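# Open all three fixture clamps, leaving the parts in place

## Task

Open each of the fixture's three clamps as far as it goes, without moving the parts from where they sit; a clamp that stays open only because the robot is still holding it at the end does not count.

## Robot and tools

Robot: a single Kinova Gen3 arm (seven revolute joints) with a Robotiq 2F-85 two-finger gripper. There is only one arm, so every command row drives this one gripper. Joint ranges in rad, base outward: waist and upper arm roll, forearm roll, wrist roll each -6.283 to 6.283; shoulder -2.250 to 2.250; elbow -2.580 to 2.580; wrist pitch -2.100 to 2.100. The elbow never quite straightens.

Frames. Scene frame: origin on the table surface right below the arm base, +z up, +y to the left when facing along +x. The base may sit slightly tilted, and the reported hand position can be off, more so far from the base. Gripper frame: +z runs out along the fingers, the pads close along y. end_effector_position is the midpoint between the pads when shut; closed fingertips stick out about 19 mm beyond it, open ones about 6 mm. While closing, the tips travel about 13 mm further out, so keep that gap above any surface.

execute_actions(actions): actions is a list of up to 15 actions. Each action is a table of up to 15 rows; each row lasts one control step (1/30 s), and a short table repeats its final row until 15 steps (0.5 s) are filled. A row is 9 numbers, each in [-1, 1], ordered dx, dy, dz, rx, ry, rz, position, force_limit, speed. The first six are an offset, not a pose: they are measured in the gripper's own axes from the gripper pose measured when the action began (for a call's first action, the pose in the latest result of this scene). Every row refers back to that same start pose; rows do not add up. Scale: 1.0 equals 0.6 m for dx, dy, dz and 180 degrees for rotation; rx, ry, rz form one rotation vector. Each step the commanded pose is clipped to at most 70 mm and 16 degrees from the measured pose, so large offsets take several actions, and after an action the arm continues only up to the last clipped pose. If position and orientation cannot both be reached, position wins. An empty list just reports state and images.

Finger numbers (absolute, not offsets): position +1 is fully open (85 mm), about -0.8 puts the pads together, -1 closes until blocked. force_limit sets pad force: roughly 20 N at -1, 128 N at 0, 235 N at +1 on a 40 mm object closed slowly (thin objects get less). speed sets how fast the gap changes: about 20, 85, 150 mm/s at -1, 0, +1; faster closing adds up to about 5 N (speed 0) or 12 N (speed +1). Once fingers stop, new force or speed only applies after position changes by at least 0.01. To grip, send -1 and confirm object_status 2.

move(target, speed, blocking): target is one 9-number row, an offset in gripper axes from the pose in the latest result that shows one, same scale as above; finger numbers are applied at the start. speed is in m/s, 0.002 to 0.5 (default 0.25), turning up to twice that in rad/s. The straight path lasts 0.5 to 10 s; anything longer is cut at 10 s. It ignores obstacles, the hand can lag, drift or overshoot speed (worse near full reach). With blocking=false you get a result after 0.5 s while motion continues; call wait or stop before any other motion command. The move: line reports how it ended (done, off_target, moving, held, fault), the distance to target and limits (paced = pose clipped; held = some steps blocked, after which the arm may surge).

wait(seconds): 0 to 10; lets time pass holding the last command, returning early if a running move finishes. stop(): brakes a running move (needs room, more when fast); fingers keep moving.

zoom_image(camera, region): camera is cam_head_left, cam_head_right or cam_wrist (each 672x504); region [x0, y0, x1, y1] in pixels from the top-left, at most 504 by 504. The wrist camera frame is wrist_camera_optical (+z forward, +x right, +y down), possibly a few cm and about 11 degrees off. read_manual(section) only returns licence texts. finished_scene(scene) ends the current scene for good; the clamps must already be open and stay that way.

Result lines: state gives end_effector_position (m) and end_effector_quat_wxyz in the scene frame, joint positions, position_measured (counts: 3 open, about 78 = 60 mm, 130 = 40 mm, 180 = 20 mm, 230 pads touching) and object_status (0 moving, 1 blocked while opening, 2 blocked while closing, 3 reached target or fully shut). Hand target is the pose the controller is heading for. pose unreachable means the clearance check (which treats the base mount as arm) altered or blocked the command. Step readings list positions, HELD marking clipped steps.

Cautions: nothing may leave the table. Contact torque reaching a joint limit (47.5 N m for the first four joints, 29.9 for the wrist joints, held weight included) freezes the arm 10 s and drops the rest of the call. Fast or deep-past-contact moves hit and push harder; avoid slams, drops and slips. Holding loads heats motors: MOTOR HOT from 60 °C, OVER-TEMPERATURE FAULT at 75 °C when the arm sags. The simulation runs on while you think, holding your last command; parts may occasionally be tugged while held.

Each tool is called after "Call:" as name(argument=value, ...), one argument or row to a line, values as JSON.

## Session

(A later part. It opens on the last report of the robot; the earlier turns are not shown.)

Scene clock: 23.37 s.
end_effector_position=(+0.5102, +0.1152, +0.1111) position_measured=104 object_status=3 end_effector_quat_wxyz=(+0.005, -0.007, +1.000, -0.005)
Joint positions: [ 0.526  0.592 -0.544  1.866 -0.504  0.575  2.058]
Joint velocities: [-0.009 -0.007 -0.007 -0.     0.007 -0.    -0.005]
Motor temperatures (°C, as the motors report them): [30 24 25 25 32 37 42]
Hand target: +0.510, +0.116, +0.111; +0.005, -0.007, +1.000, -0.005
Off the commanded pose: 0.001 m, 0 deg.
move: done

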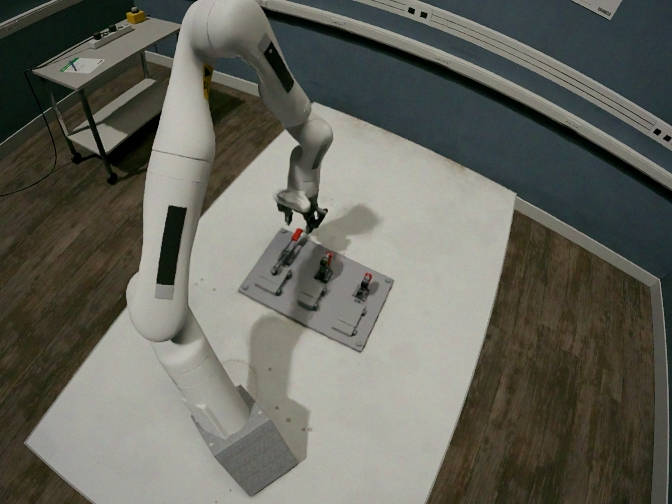

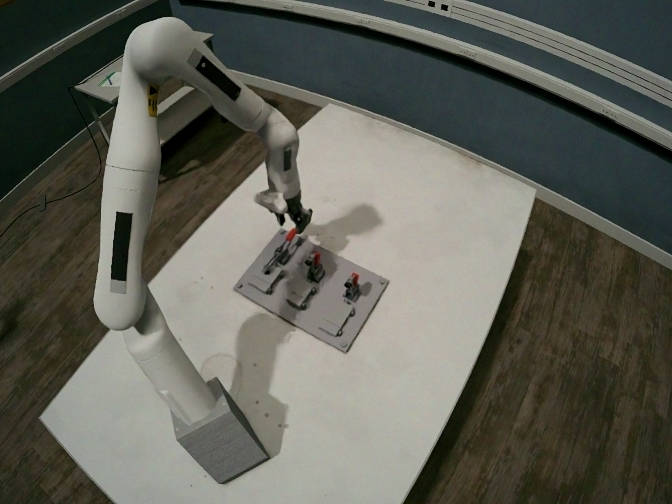

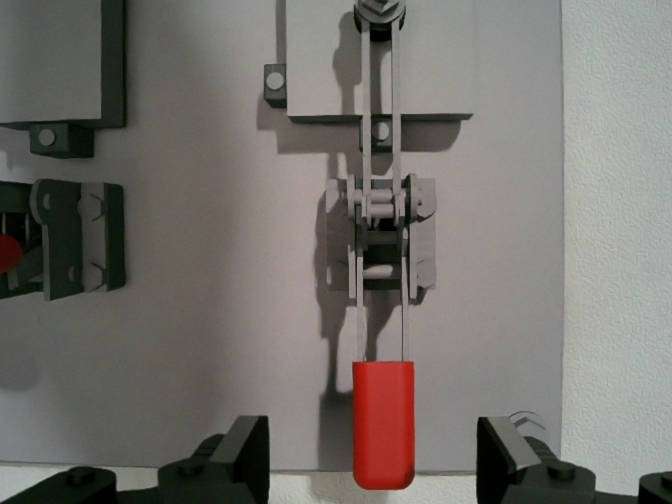

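Call:
move(
  target=[-0.004,0.005,0.099,-0.002,0.003,0,0.2,-0.6,0.5],
  speed=0.1,
)

Call:
execute_actions(
  actions=[
    [[0,0,0,0,0,0,-1,-0.6,0.3]],
  ],
)

Call:
move(
  target=[0.015,0,-0.027,0,0,0,-1,-0.6,0.3],
  speed=0.04,
)

Scene clock: 24.40 s.
end_effector_position=(+0.5135, +0.1176, +0.0523) position_measured=104 object_status=3 end_effector_quat_wxyz=(+0.001, -0.007, +1.000, -0.002)
Joint positions: [ 0.436  0.71  -0.54   1.852 -0.505  0.45   2.052]
Joint velocities: [-0.005  0.006 -0.001 -0.     0.001 -0.    -0.   ]
Motor temperatures (°C, as the motors report them): [30 24 25 25 32 37 42]
Hand target: +0.513, +0.118, +0.052; +0.001, -0.007, +1.000, -0.002
Off the commanded pose: 0.001 m, 0 deg.
move: done

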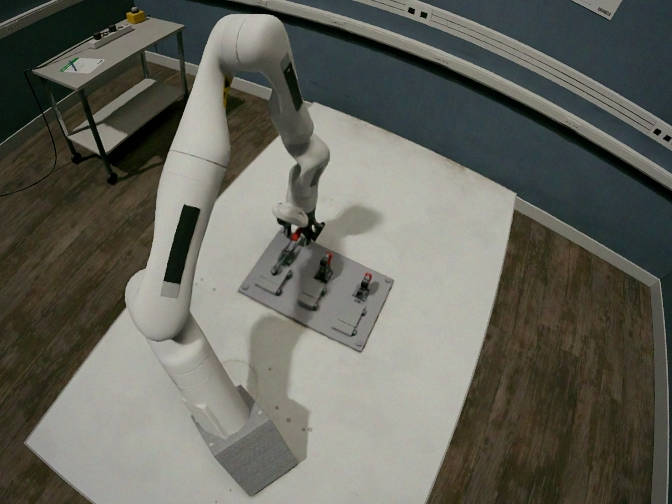

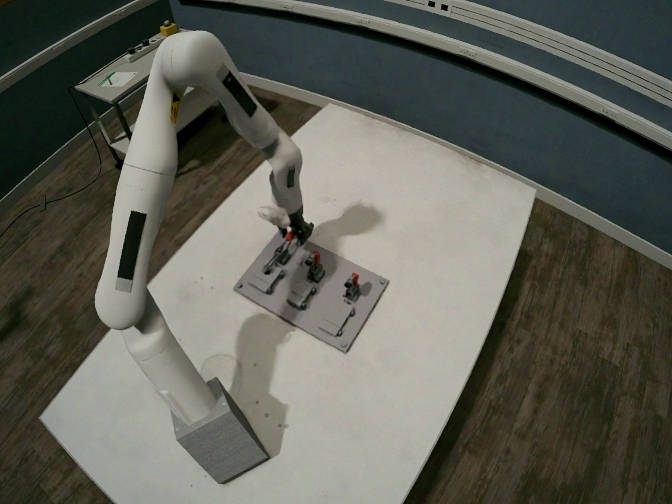

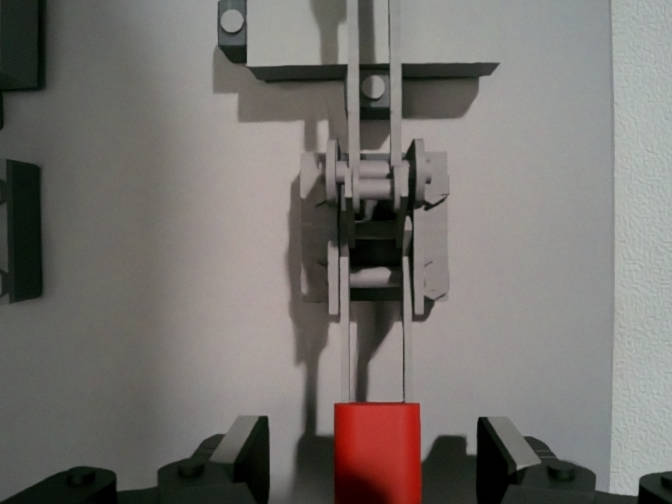

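Scene clock: 24.90 s.
end_effector_position=(+0.5136, +0.1183, +0.0522) position_measured=188 object_status=0 end_effector_quat_wxyz=(+0.001, -0.007, +1.000, -0.001)
Joint positions: [ 0.436  0.71  -0.541  1.852 -0.505  0.45   2.052]
Joint velocities: [-0. -0.  0.  0.  0.  0.  0.]
Motor temperatures (°C, as the motors report them): [30 24 25 25 32 37 42]
Hand target: +0.514, +0.118, +0.052; +0.001, -0.007, +1.000, -0.002
Off the commanded pose: 0.001 m, 0 deg.
Step readings (end_effector_position):
0: (+0.5135, +0.1176, +0.0523)
1: (+0.5136, +0.1176, +0.0523)
2: (+0.5137, +0.1176, +0.0525)
4: (+0.5136, +0.1176, +0.0523)
8: (+0.5136, +0.1176, +0.0523)
15: end_effector_position above

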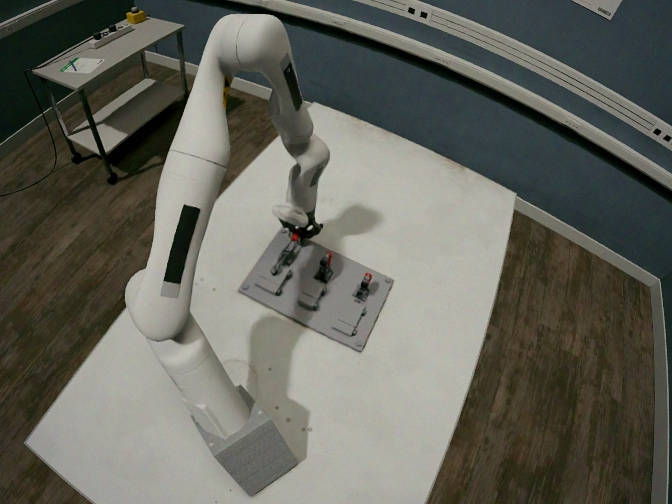

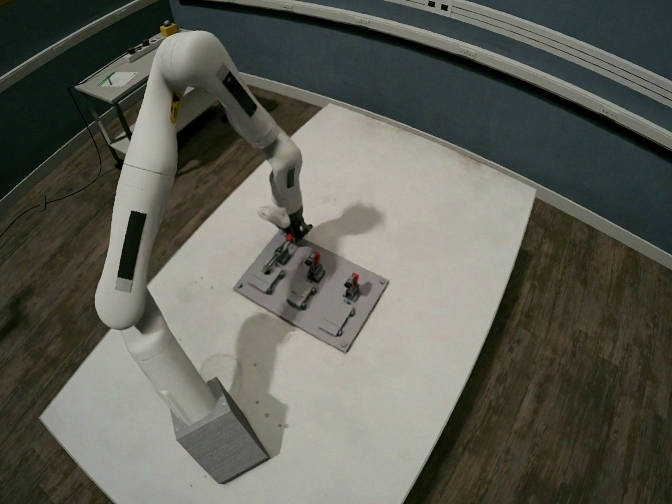

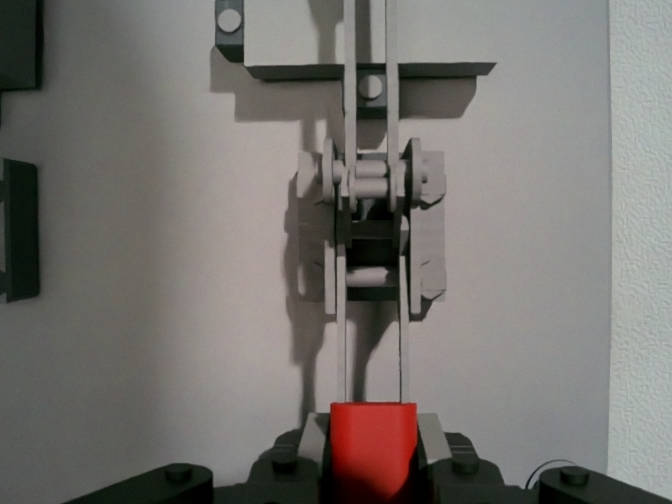

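Scene clock: 25.60 s.
end_effector_position=(+0.5035, +0.1182, +0.0660) position_measured=188 object_status=2 end_effector_quat_wxyz=(-0.001, -0.007, +1.000, -0.001)
Joint positions: [ 0.468  0.677 -0.555  1.884 -0.511  0.464  2.064]
Joint velocities: [ 0.002 -0.    -0.001  0.002 -0.001  0.001  0.   ]
Motor temperatures (°C, as the motors report them): [30 24 25 25 32 37 42]
Hand target: +0.505, +0.118, +0.068; +0.001, -0.007, +1.000, -0.002
Off the commanded pose: 0.003 m, 0 deg.
move: done

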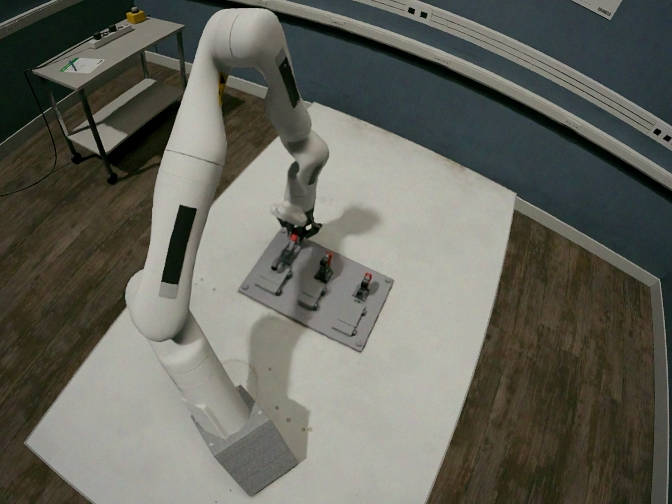

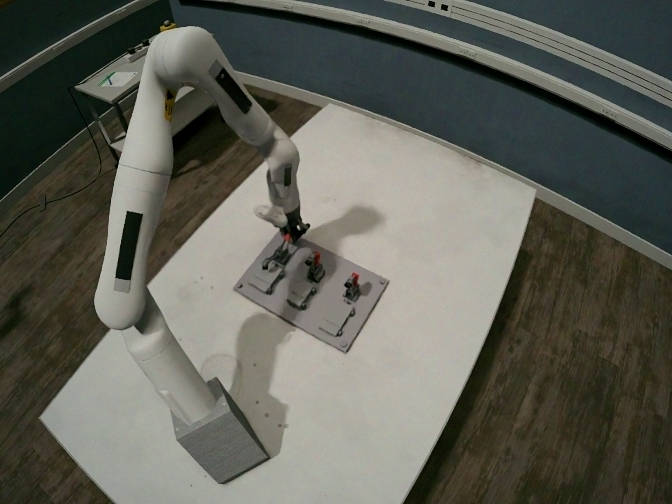

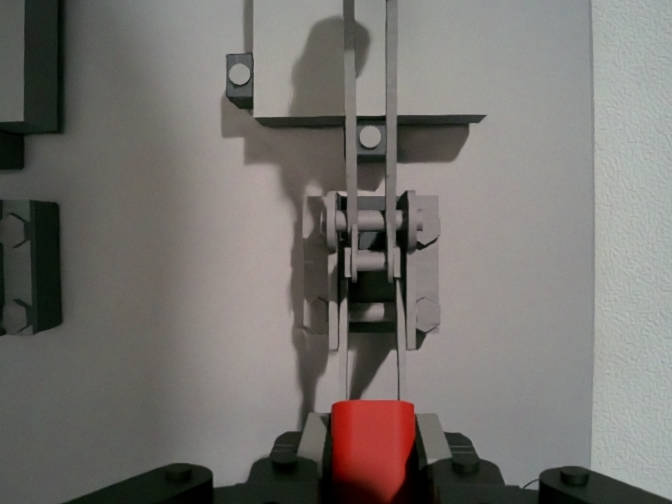

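Call:
move(
  target=[0.026,0,-0.019,0,0,0,-1,-0.6,0.3],
  speed=0.04,
)

Call:
move(
  target=[0.022,0,-0.011,0,0,0,-1,-0.6,0.3],
  speed=0.04,
)

Call:
execute_actions(
  actions=[
    [[0,0,0,0,0,0,0.2,-0.6,0.5]],
  ],
)

Call:
move(
  target=[-0.06,0,-0.04,0,0,0,0.2,-0.6,0.5],
  speed=0.1,
)

Scene clock: 26.43 s.
end_effector_position=(+0.4897, +0.1178, +0.0756) position_measured=188 object_status=2 end_effector_quat_wxyz=(+0.001, -0.007, +1.000, -0.001)
Joint positions: [ 0.507  0.65  -0.581  1.934 -0.525  0.451  2.086]
Joint velocities: [ 0.002 -0.001 -0.001  0.001 -0.001 -0.001  0.001]
Motor temperatures (°C, as the motors report them): [30 24 25 25 32 37 42]
Hand target: +0.488, +0.118, +0.077; -0.001, -0.007, +1.000, -0.001
Off the commanded pose: 0.003 m, 0 deg.
move: done

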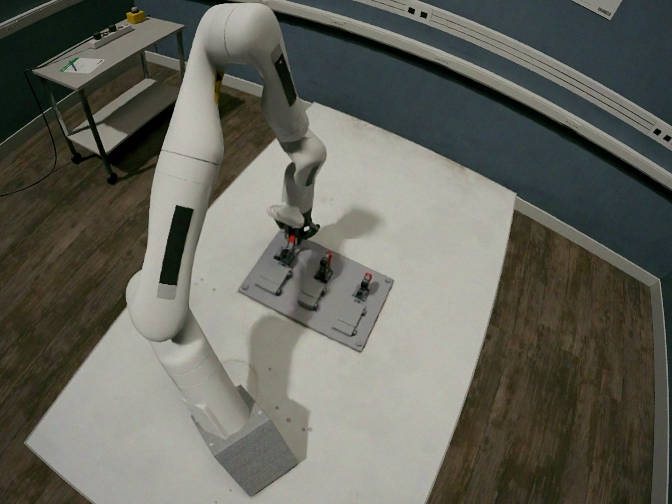

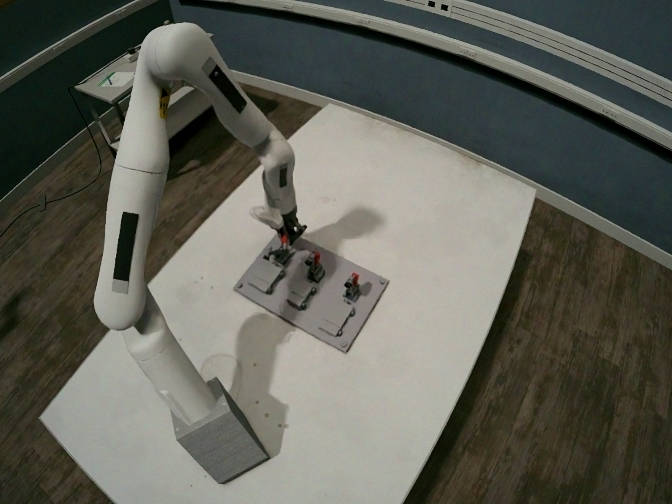

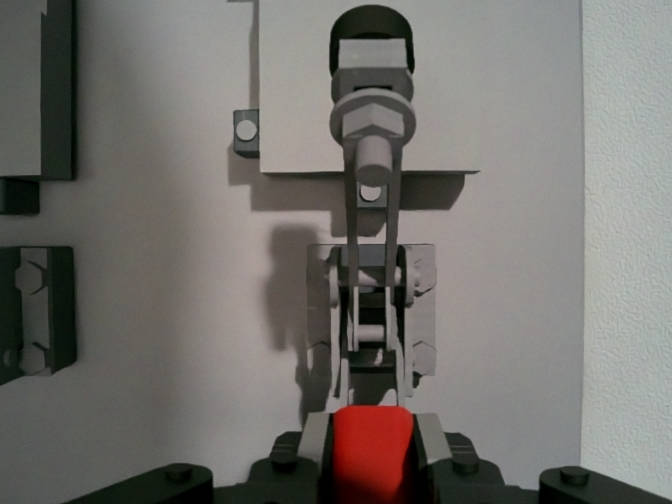

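Scene clock: 27.13 s.
end_effector_position=(+0.4785, +0.1176, +0.0797) position_measured=188 object_status=2 end_effector_quat_wxyz=(+0.002, -0.007, +1.000, -0.001)
Joint positions: [ 0.535  0.637 -0.604  1.974 -0.538  0.43   2.106]
Joint velocities: [ 0.001  0.    -0.001  0.001 -0.    -0.    -0.001]
Motor temperatures (°C, as the motors report them): [30 24 25 25 32 37 42]
Hand target: +0.477, +0.118, +0.082; +0.001, -0.007, +1.000, -0.001
Off the commanded pose: 0.003 m, 0 deg.
move: done

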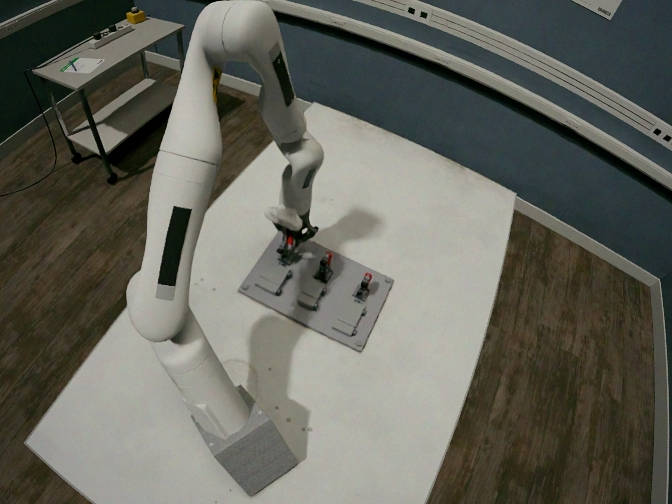

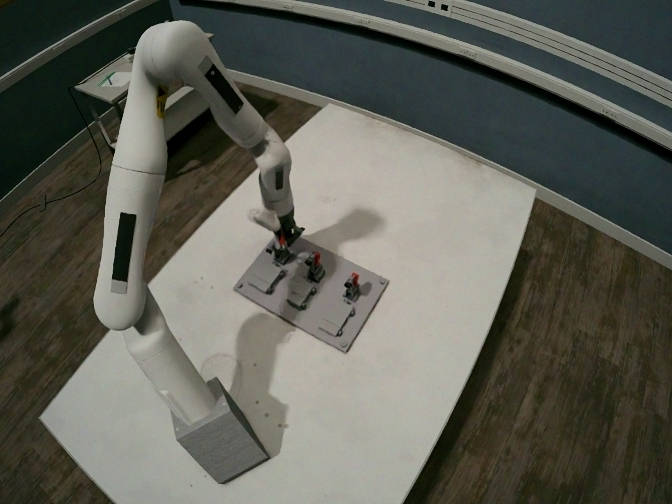

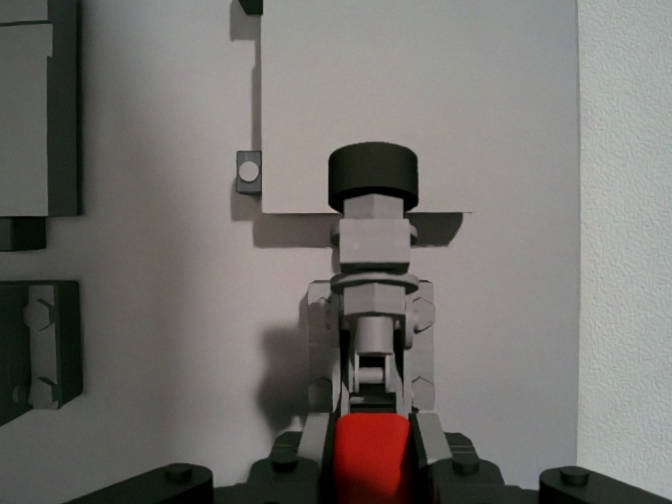

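Scene clock: 27.63 s.
end_effector_position=(+0.4785, +0.1176, +0.0797) position_measured=104 object_status=0 end_effector_quat_wxyz=(+0.002, -0.007, +1.000, -0.001)
Joint positions: [ 0.535  0.637 -0.604  1.974 -0.538  0.43   2.107]
Joint velocities: [ 0.    -0.    -0.     0.    -0.001 -0.     0.   ]
Motor temperatures (°C, as the motors report them): [30 24 25 25 32 37 42]
Hand target: +0.478, +0.118, +0.080; +0.002, -0.007, +1.000, -0.001
Off the commanded pose: 0.000 m, 0 deg.
Step readings (end_effector_position):
0: (+0.4785, +0.1176, +0.0797)
1: (+0.4786, +0.1176, +0.0792)
2: (+0.4793, +0.1176, +0.0784)
4: (+0.4787, +0.1178, +0.0791)
8: (+0.4784, +0.1176, +0.0795)
15: end_effector_position above

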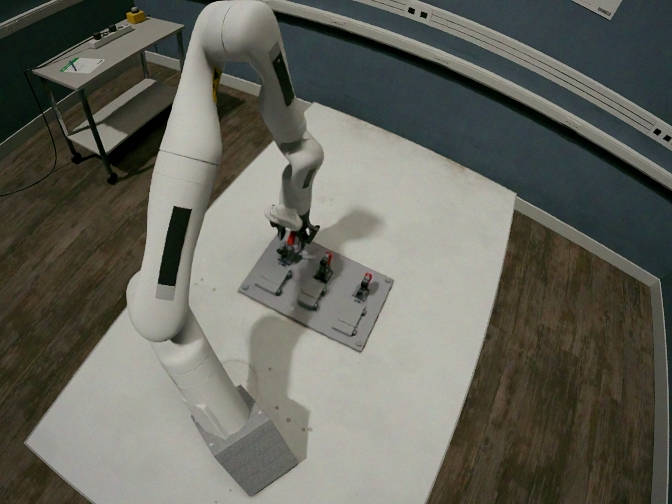

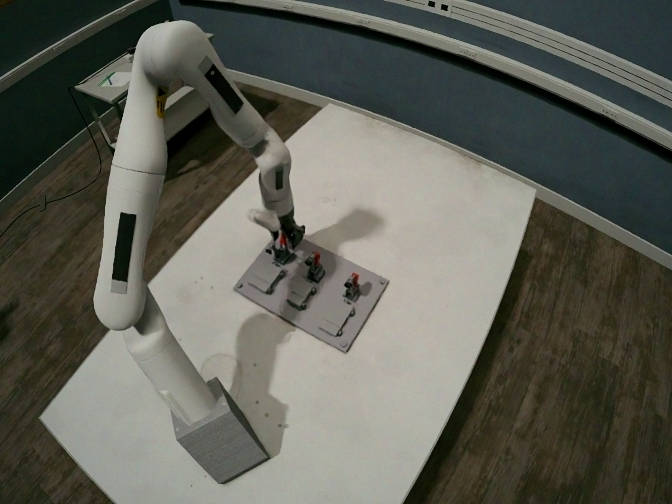

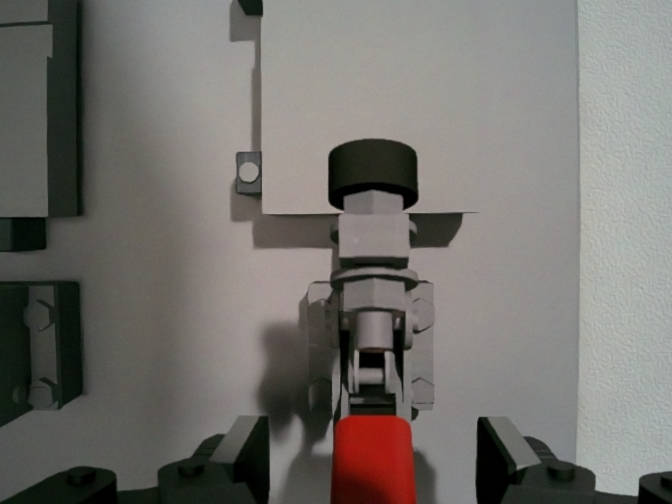

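Scene clock: 28.37 s.
end_effector_position=(+0.5144, +0.1181, +0.1039) position_measured=104 object_status=3 end_effector_quat_wxyz=(+0.002, -0.007, +1.000, -0.001)
Joint positions: [ 0.511  0.612 -0.544  1.847 -0.496  0.576  2.047]
Joint velocities: [-0.003  0.    -0.002 -0.001  0.002  0.001 -0.001]
Motor temperatures (°C, as the motors report them): [30 24 25 25 32 37 42]
Hand target: +0.514, +0.118, +0.104; +0.002, -0.007, +1.000, -0.001
Off the commanded pose: 0.000 m, 0 deg.
move: done

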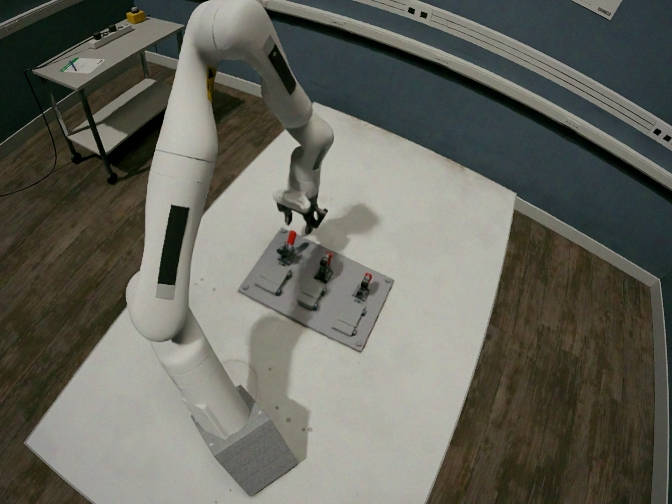

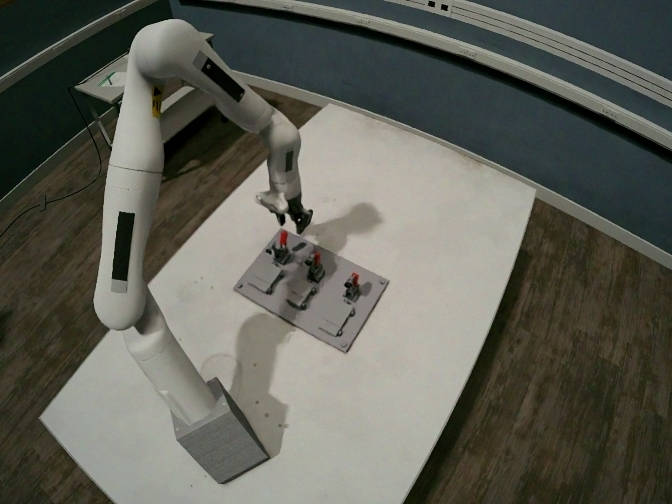

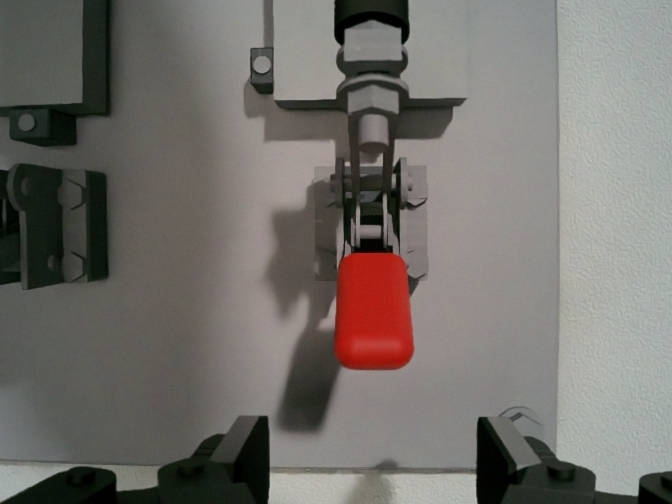

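Call:
execute_actions(
  actions=[
    [[0,0,0,0,0,0,-1,-0.6,1]],
  ],
)

Call:
move(
  target=[0.064,0,-0.004,0,0,0,-1,-0.6,1],
  speed=0.035,
)

Call:
move(
  target=[-0.05,0,-0.03,0,0,0,-1,-0.6,1],
  speed=0.1,
)

Scene clock: 28.97 s.
end_effector_position=(+0.5144, +0.1181, +0.1039) position_measured=231 object_status=0 end_effector_quat_wxyz=(+0.002, -0.007, +1.000, -0.001)
Joint positions: [ 0.511  0.612 -0.544  1.847 -0.496  0.576  2.047]
Joint velocities: [ 0.     0.     0.    -0.    -0.     0.     0.001]
Motor temperatures (°C, as the motors report them): [30 24 25 25 32 37 42]
Hand target: +0.514, +0.118, +0.104; +0.002, -0.007, +1.000, -0.001
Off the commanded pose: 0.000 m, 0 deg.
Step readings (end_effector_position):
0: (+0.5144, +0.1183, +0.1039)
1: (+0.5144, +0.1182, +0.1039)
2: (+0.5144, +0.1181, +0.1039)
4: (+0.5144, +0.1181, +0.1039)
8: (+0.5144, +0.1181, +0.1039)
15: end_effector_position above

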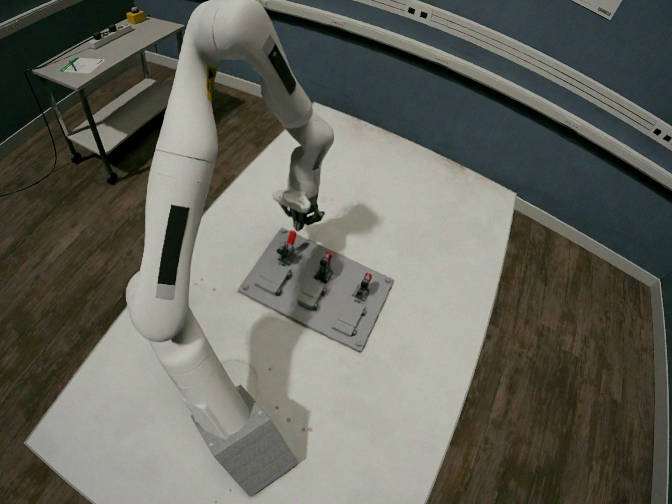

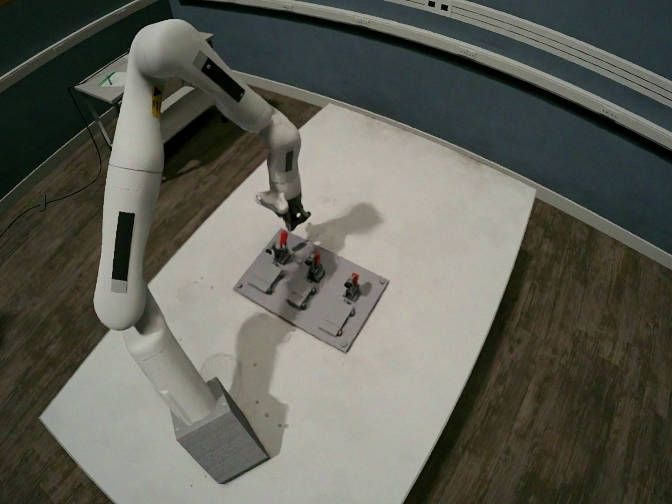

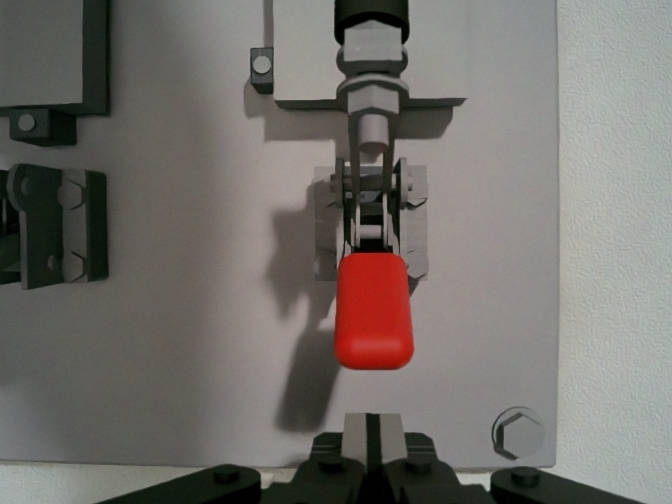

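Scene clock: 30.30 s.
end_effector_position=(+0.4825, +0.1171, +0.1076) position_measured=231 object_status=3 end_effector_quat_wxyz=(+0.009, -0.008, +1.000, -0.002)
Joint positions: [ 0.578  0.577 -0.604  1.968 -0.542  0.495  2.111]
Joint velocities: [ 0.002 -0.002  0.     0.001 -0.002  0.001  0.001]
Motor temperatures (°C, as the motors report them): [30 24 25 25 32 37 42]
Hand target: +0.476, +0.117, +0.106; +0.002, -0.007, +1.000, -0.001
Off the commanded pose: 0.007 m, 1 deg.
move: off_target

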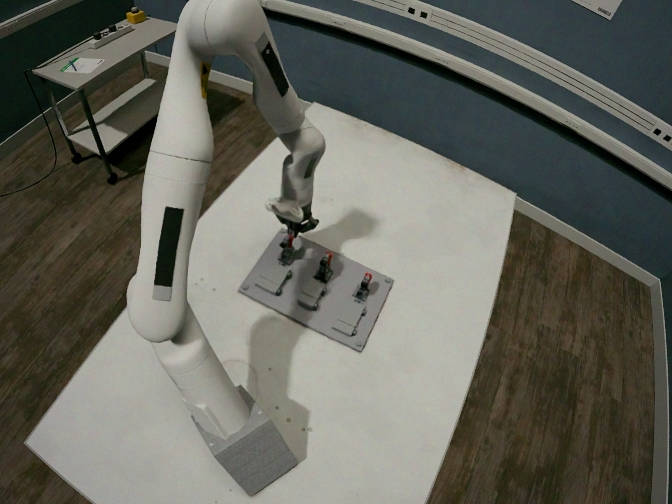

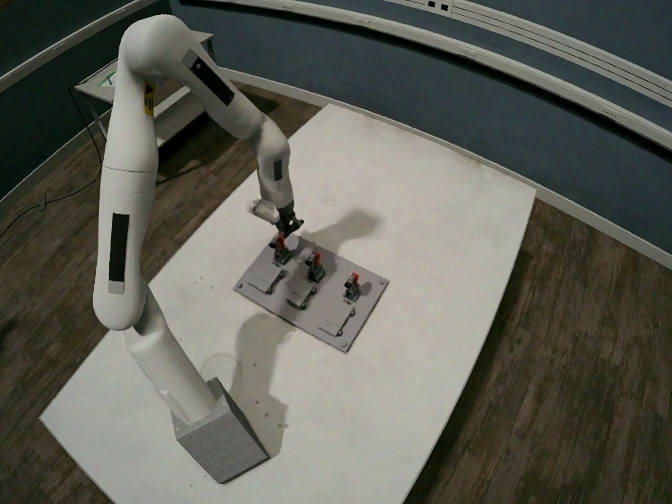

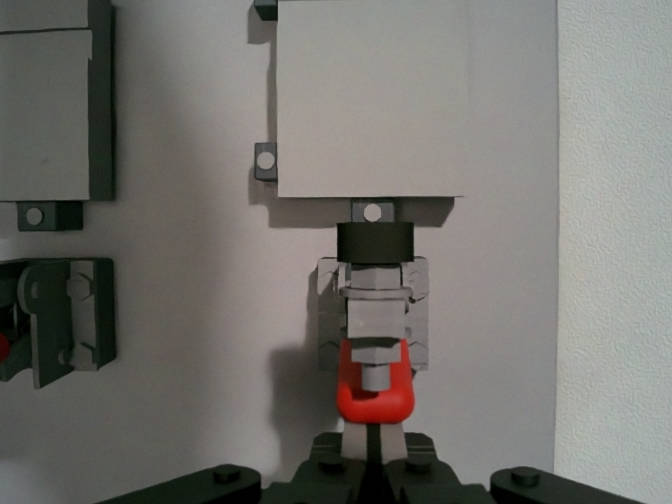

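Scene clock: 31.03 s.
end_effector_position=(+0.5123, +0.1177, +0.1263) position_measured=231 object_status=3 end_effector_quat_wxyz=(+0.009, -0.008, +1.000, -0.002)
Joint positions: [ 0.555  0.565 -0.557  1.861 -0.504  0.607  2.058]
Joint velocities: [-0.002 -0.001 -0.002 -0.001  0.002 -0.    -0.003]
Motor temperatures (°C, as the motors report them): [30 24 25 25 32 37 42]
Hand target: +0.512, +0.118, +0.126; +0.009, -0.008, +1.000, -0.002
Off the commanded pose: 0.000 m, 0 deg.
move: done

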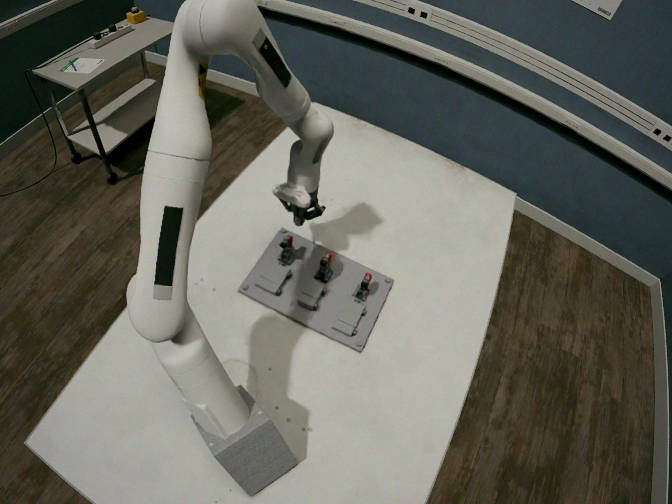

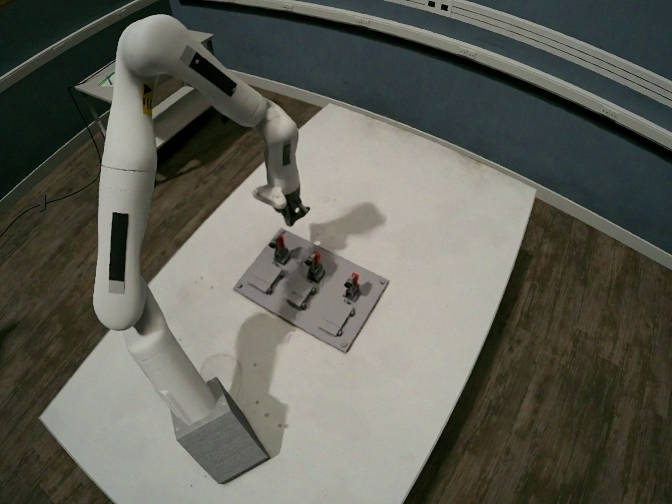

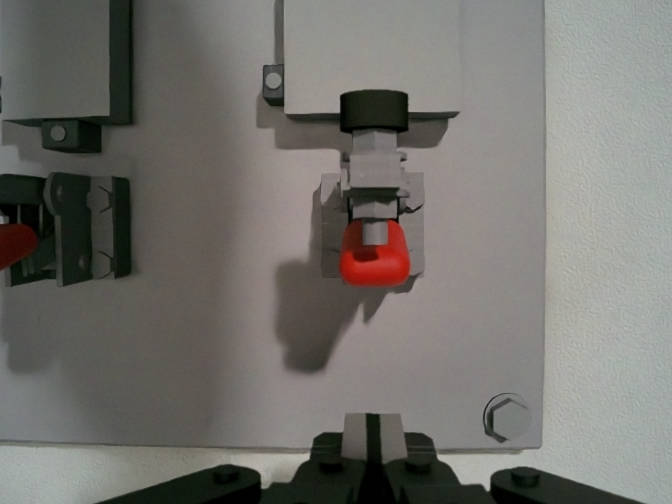

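Call:
finished_scene(
  scene=2,
)

The scene is finished: the task was done.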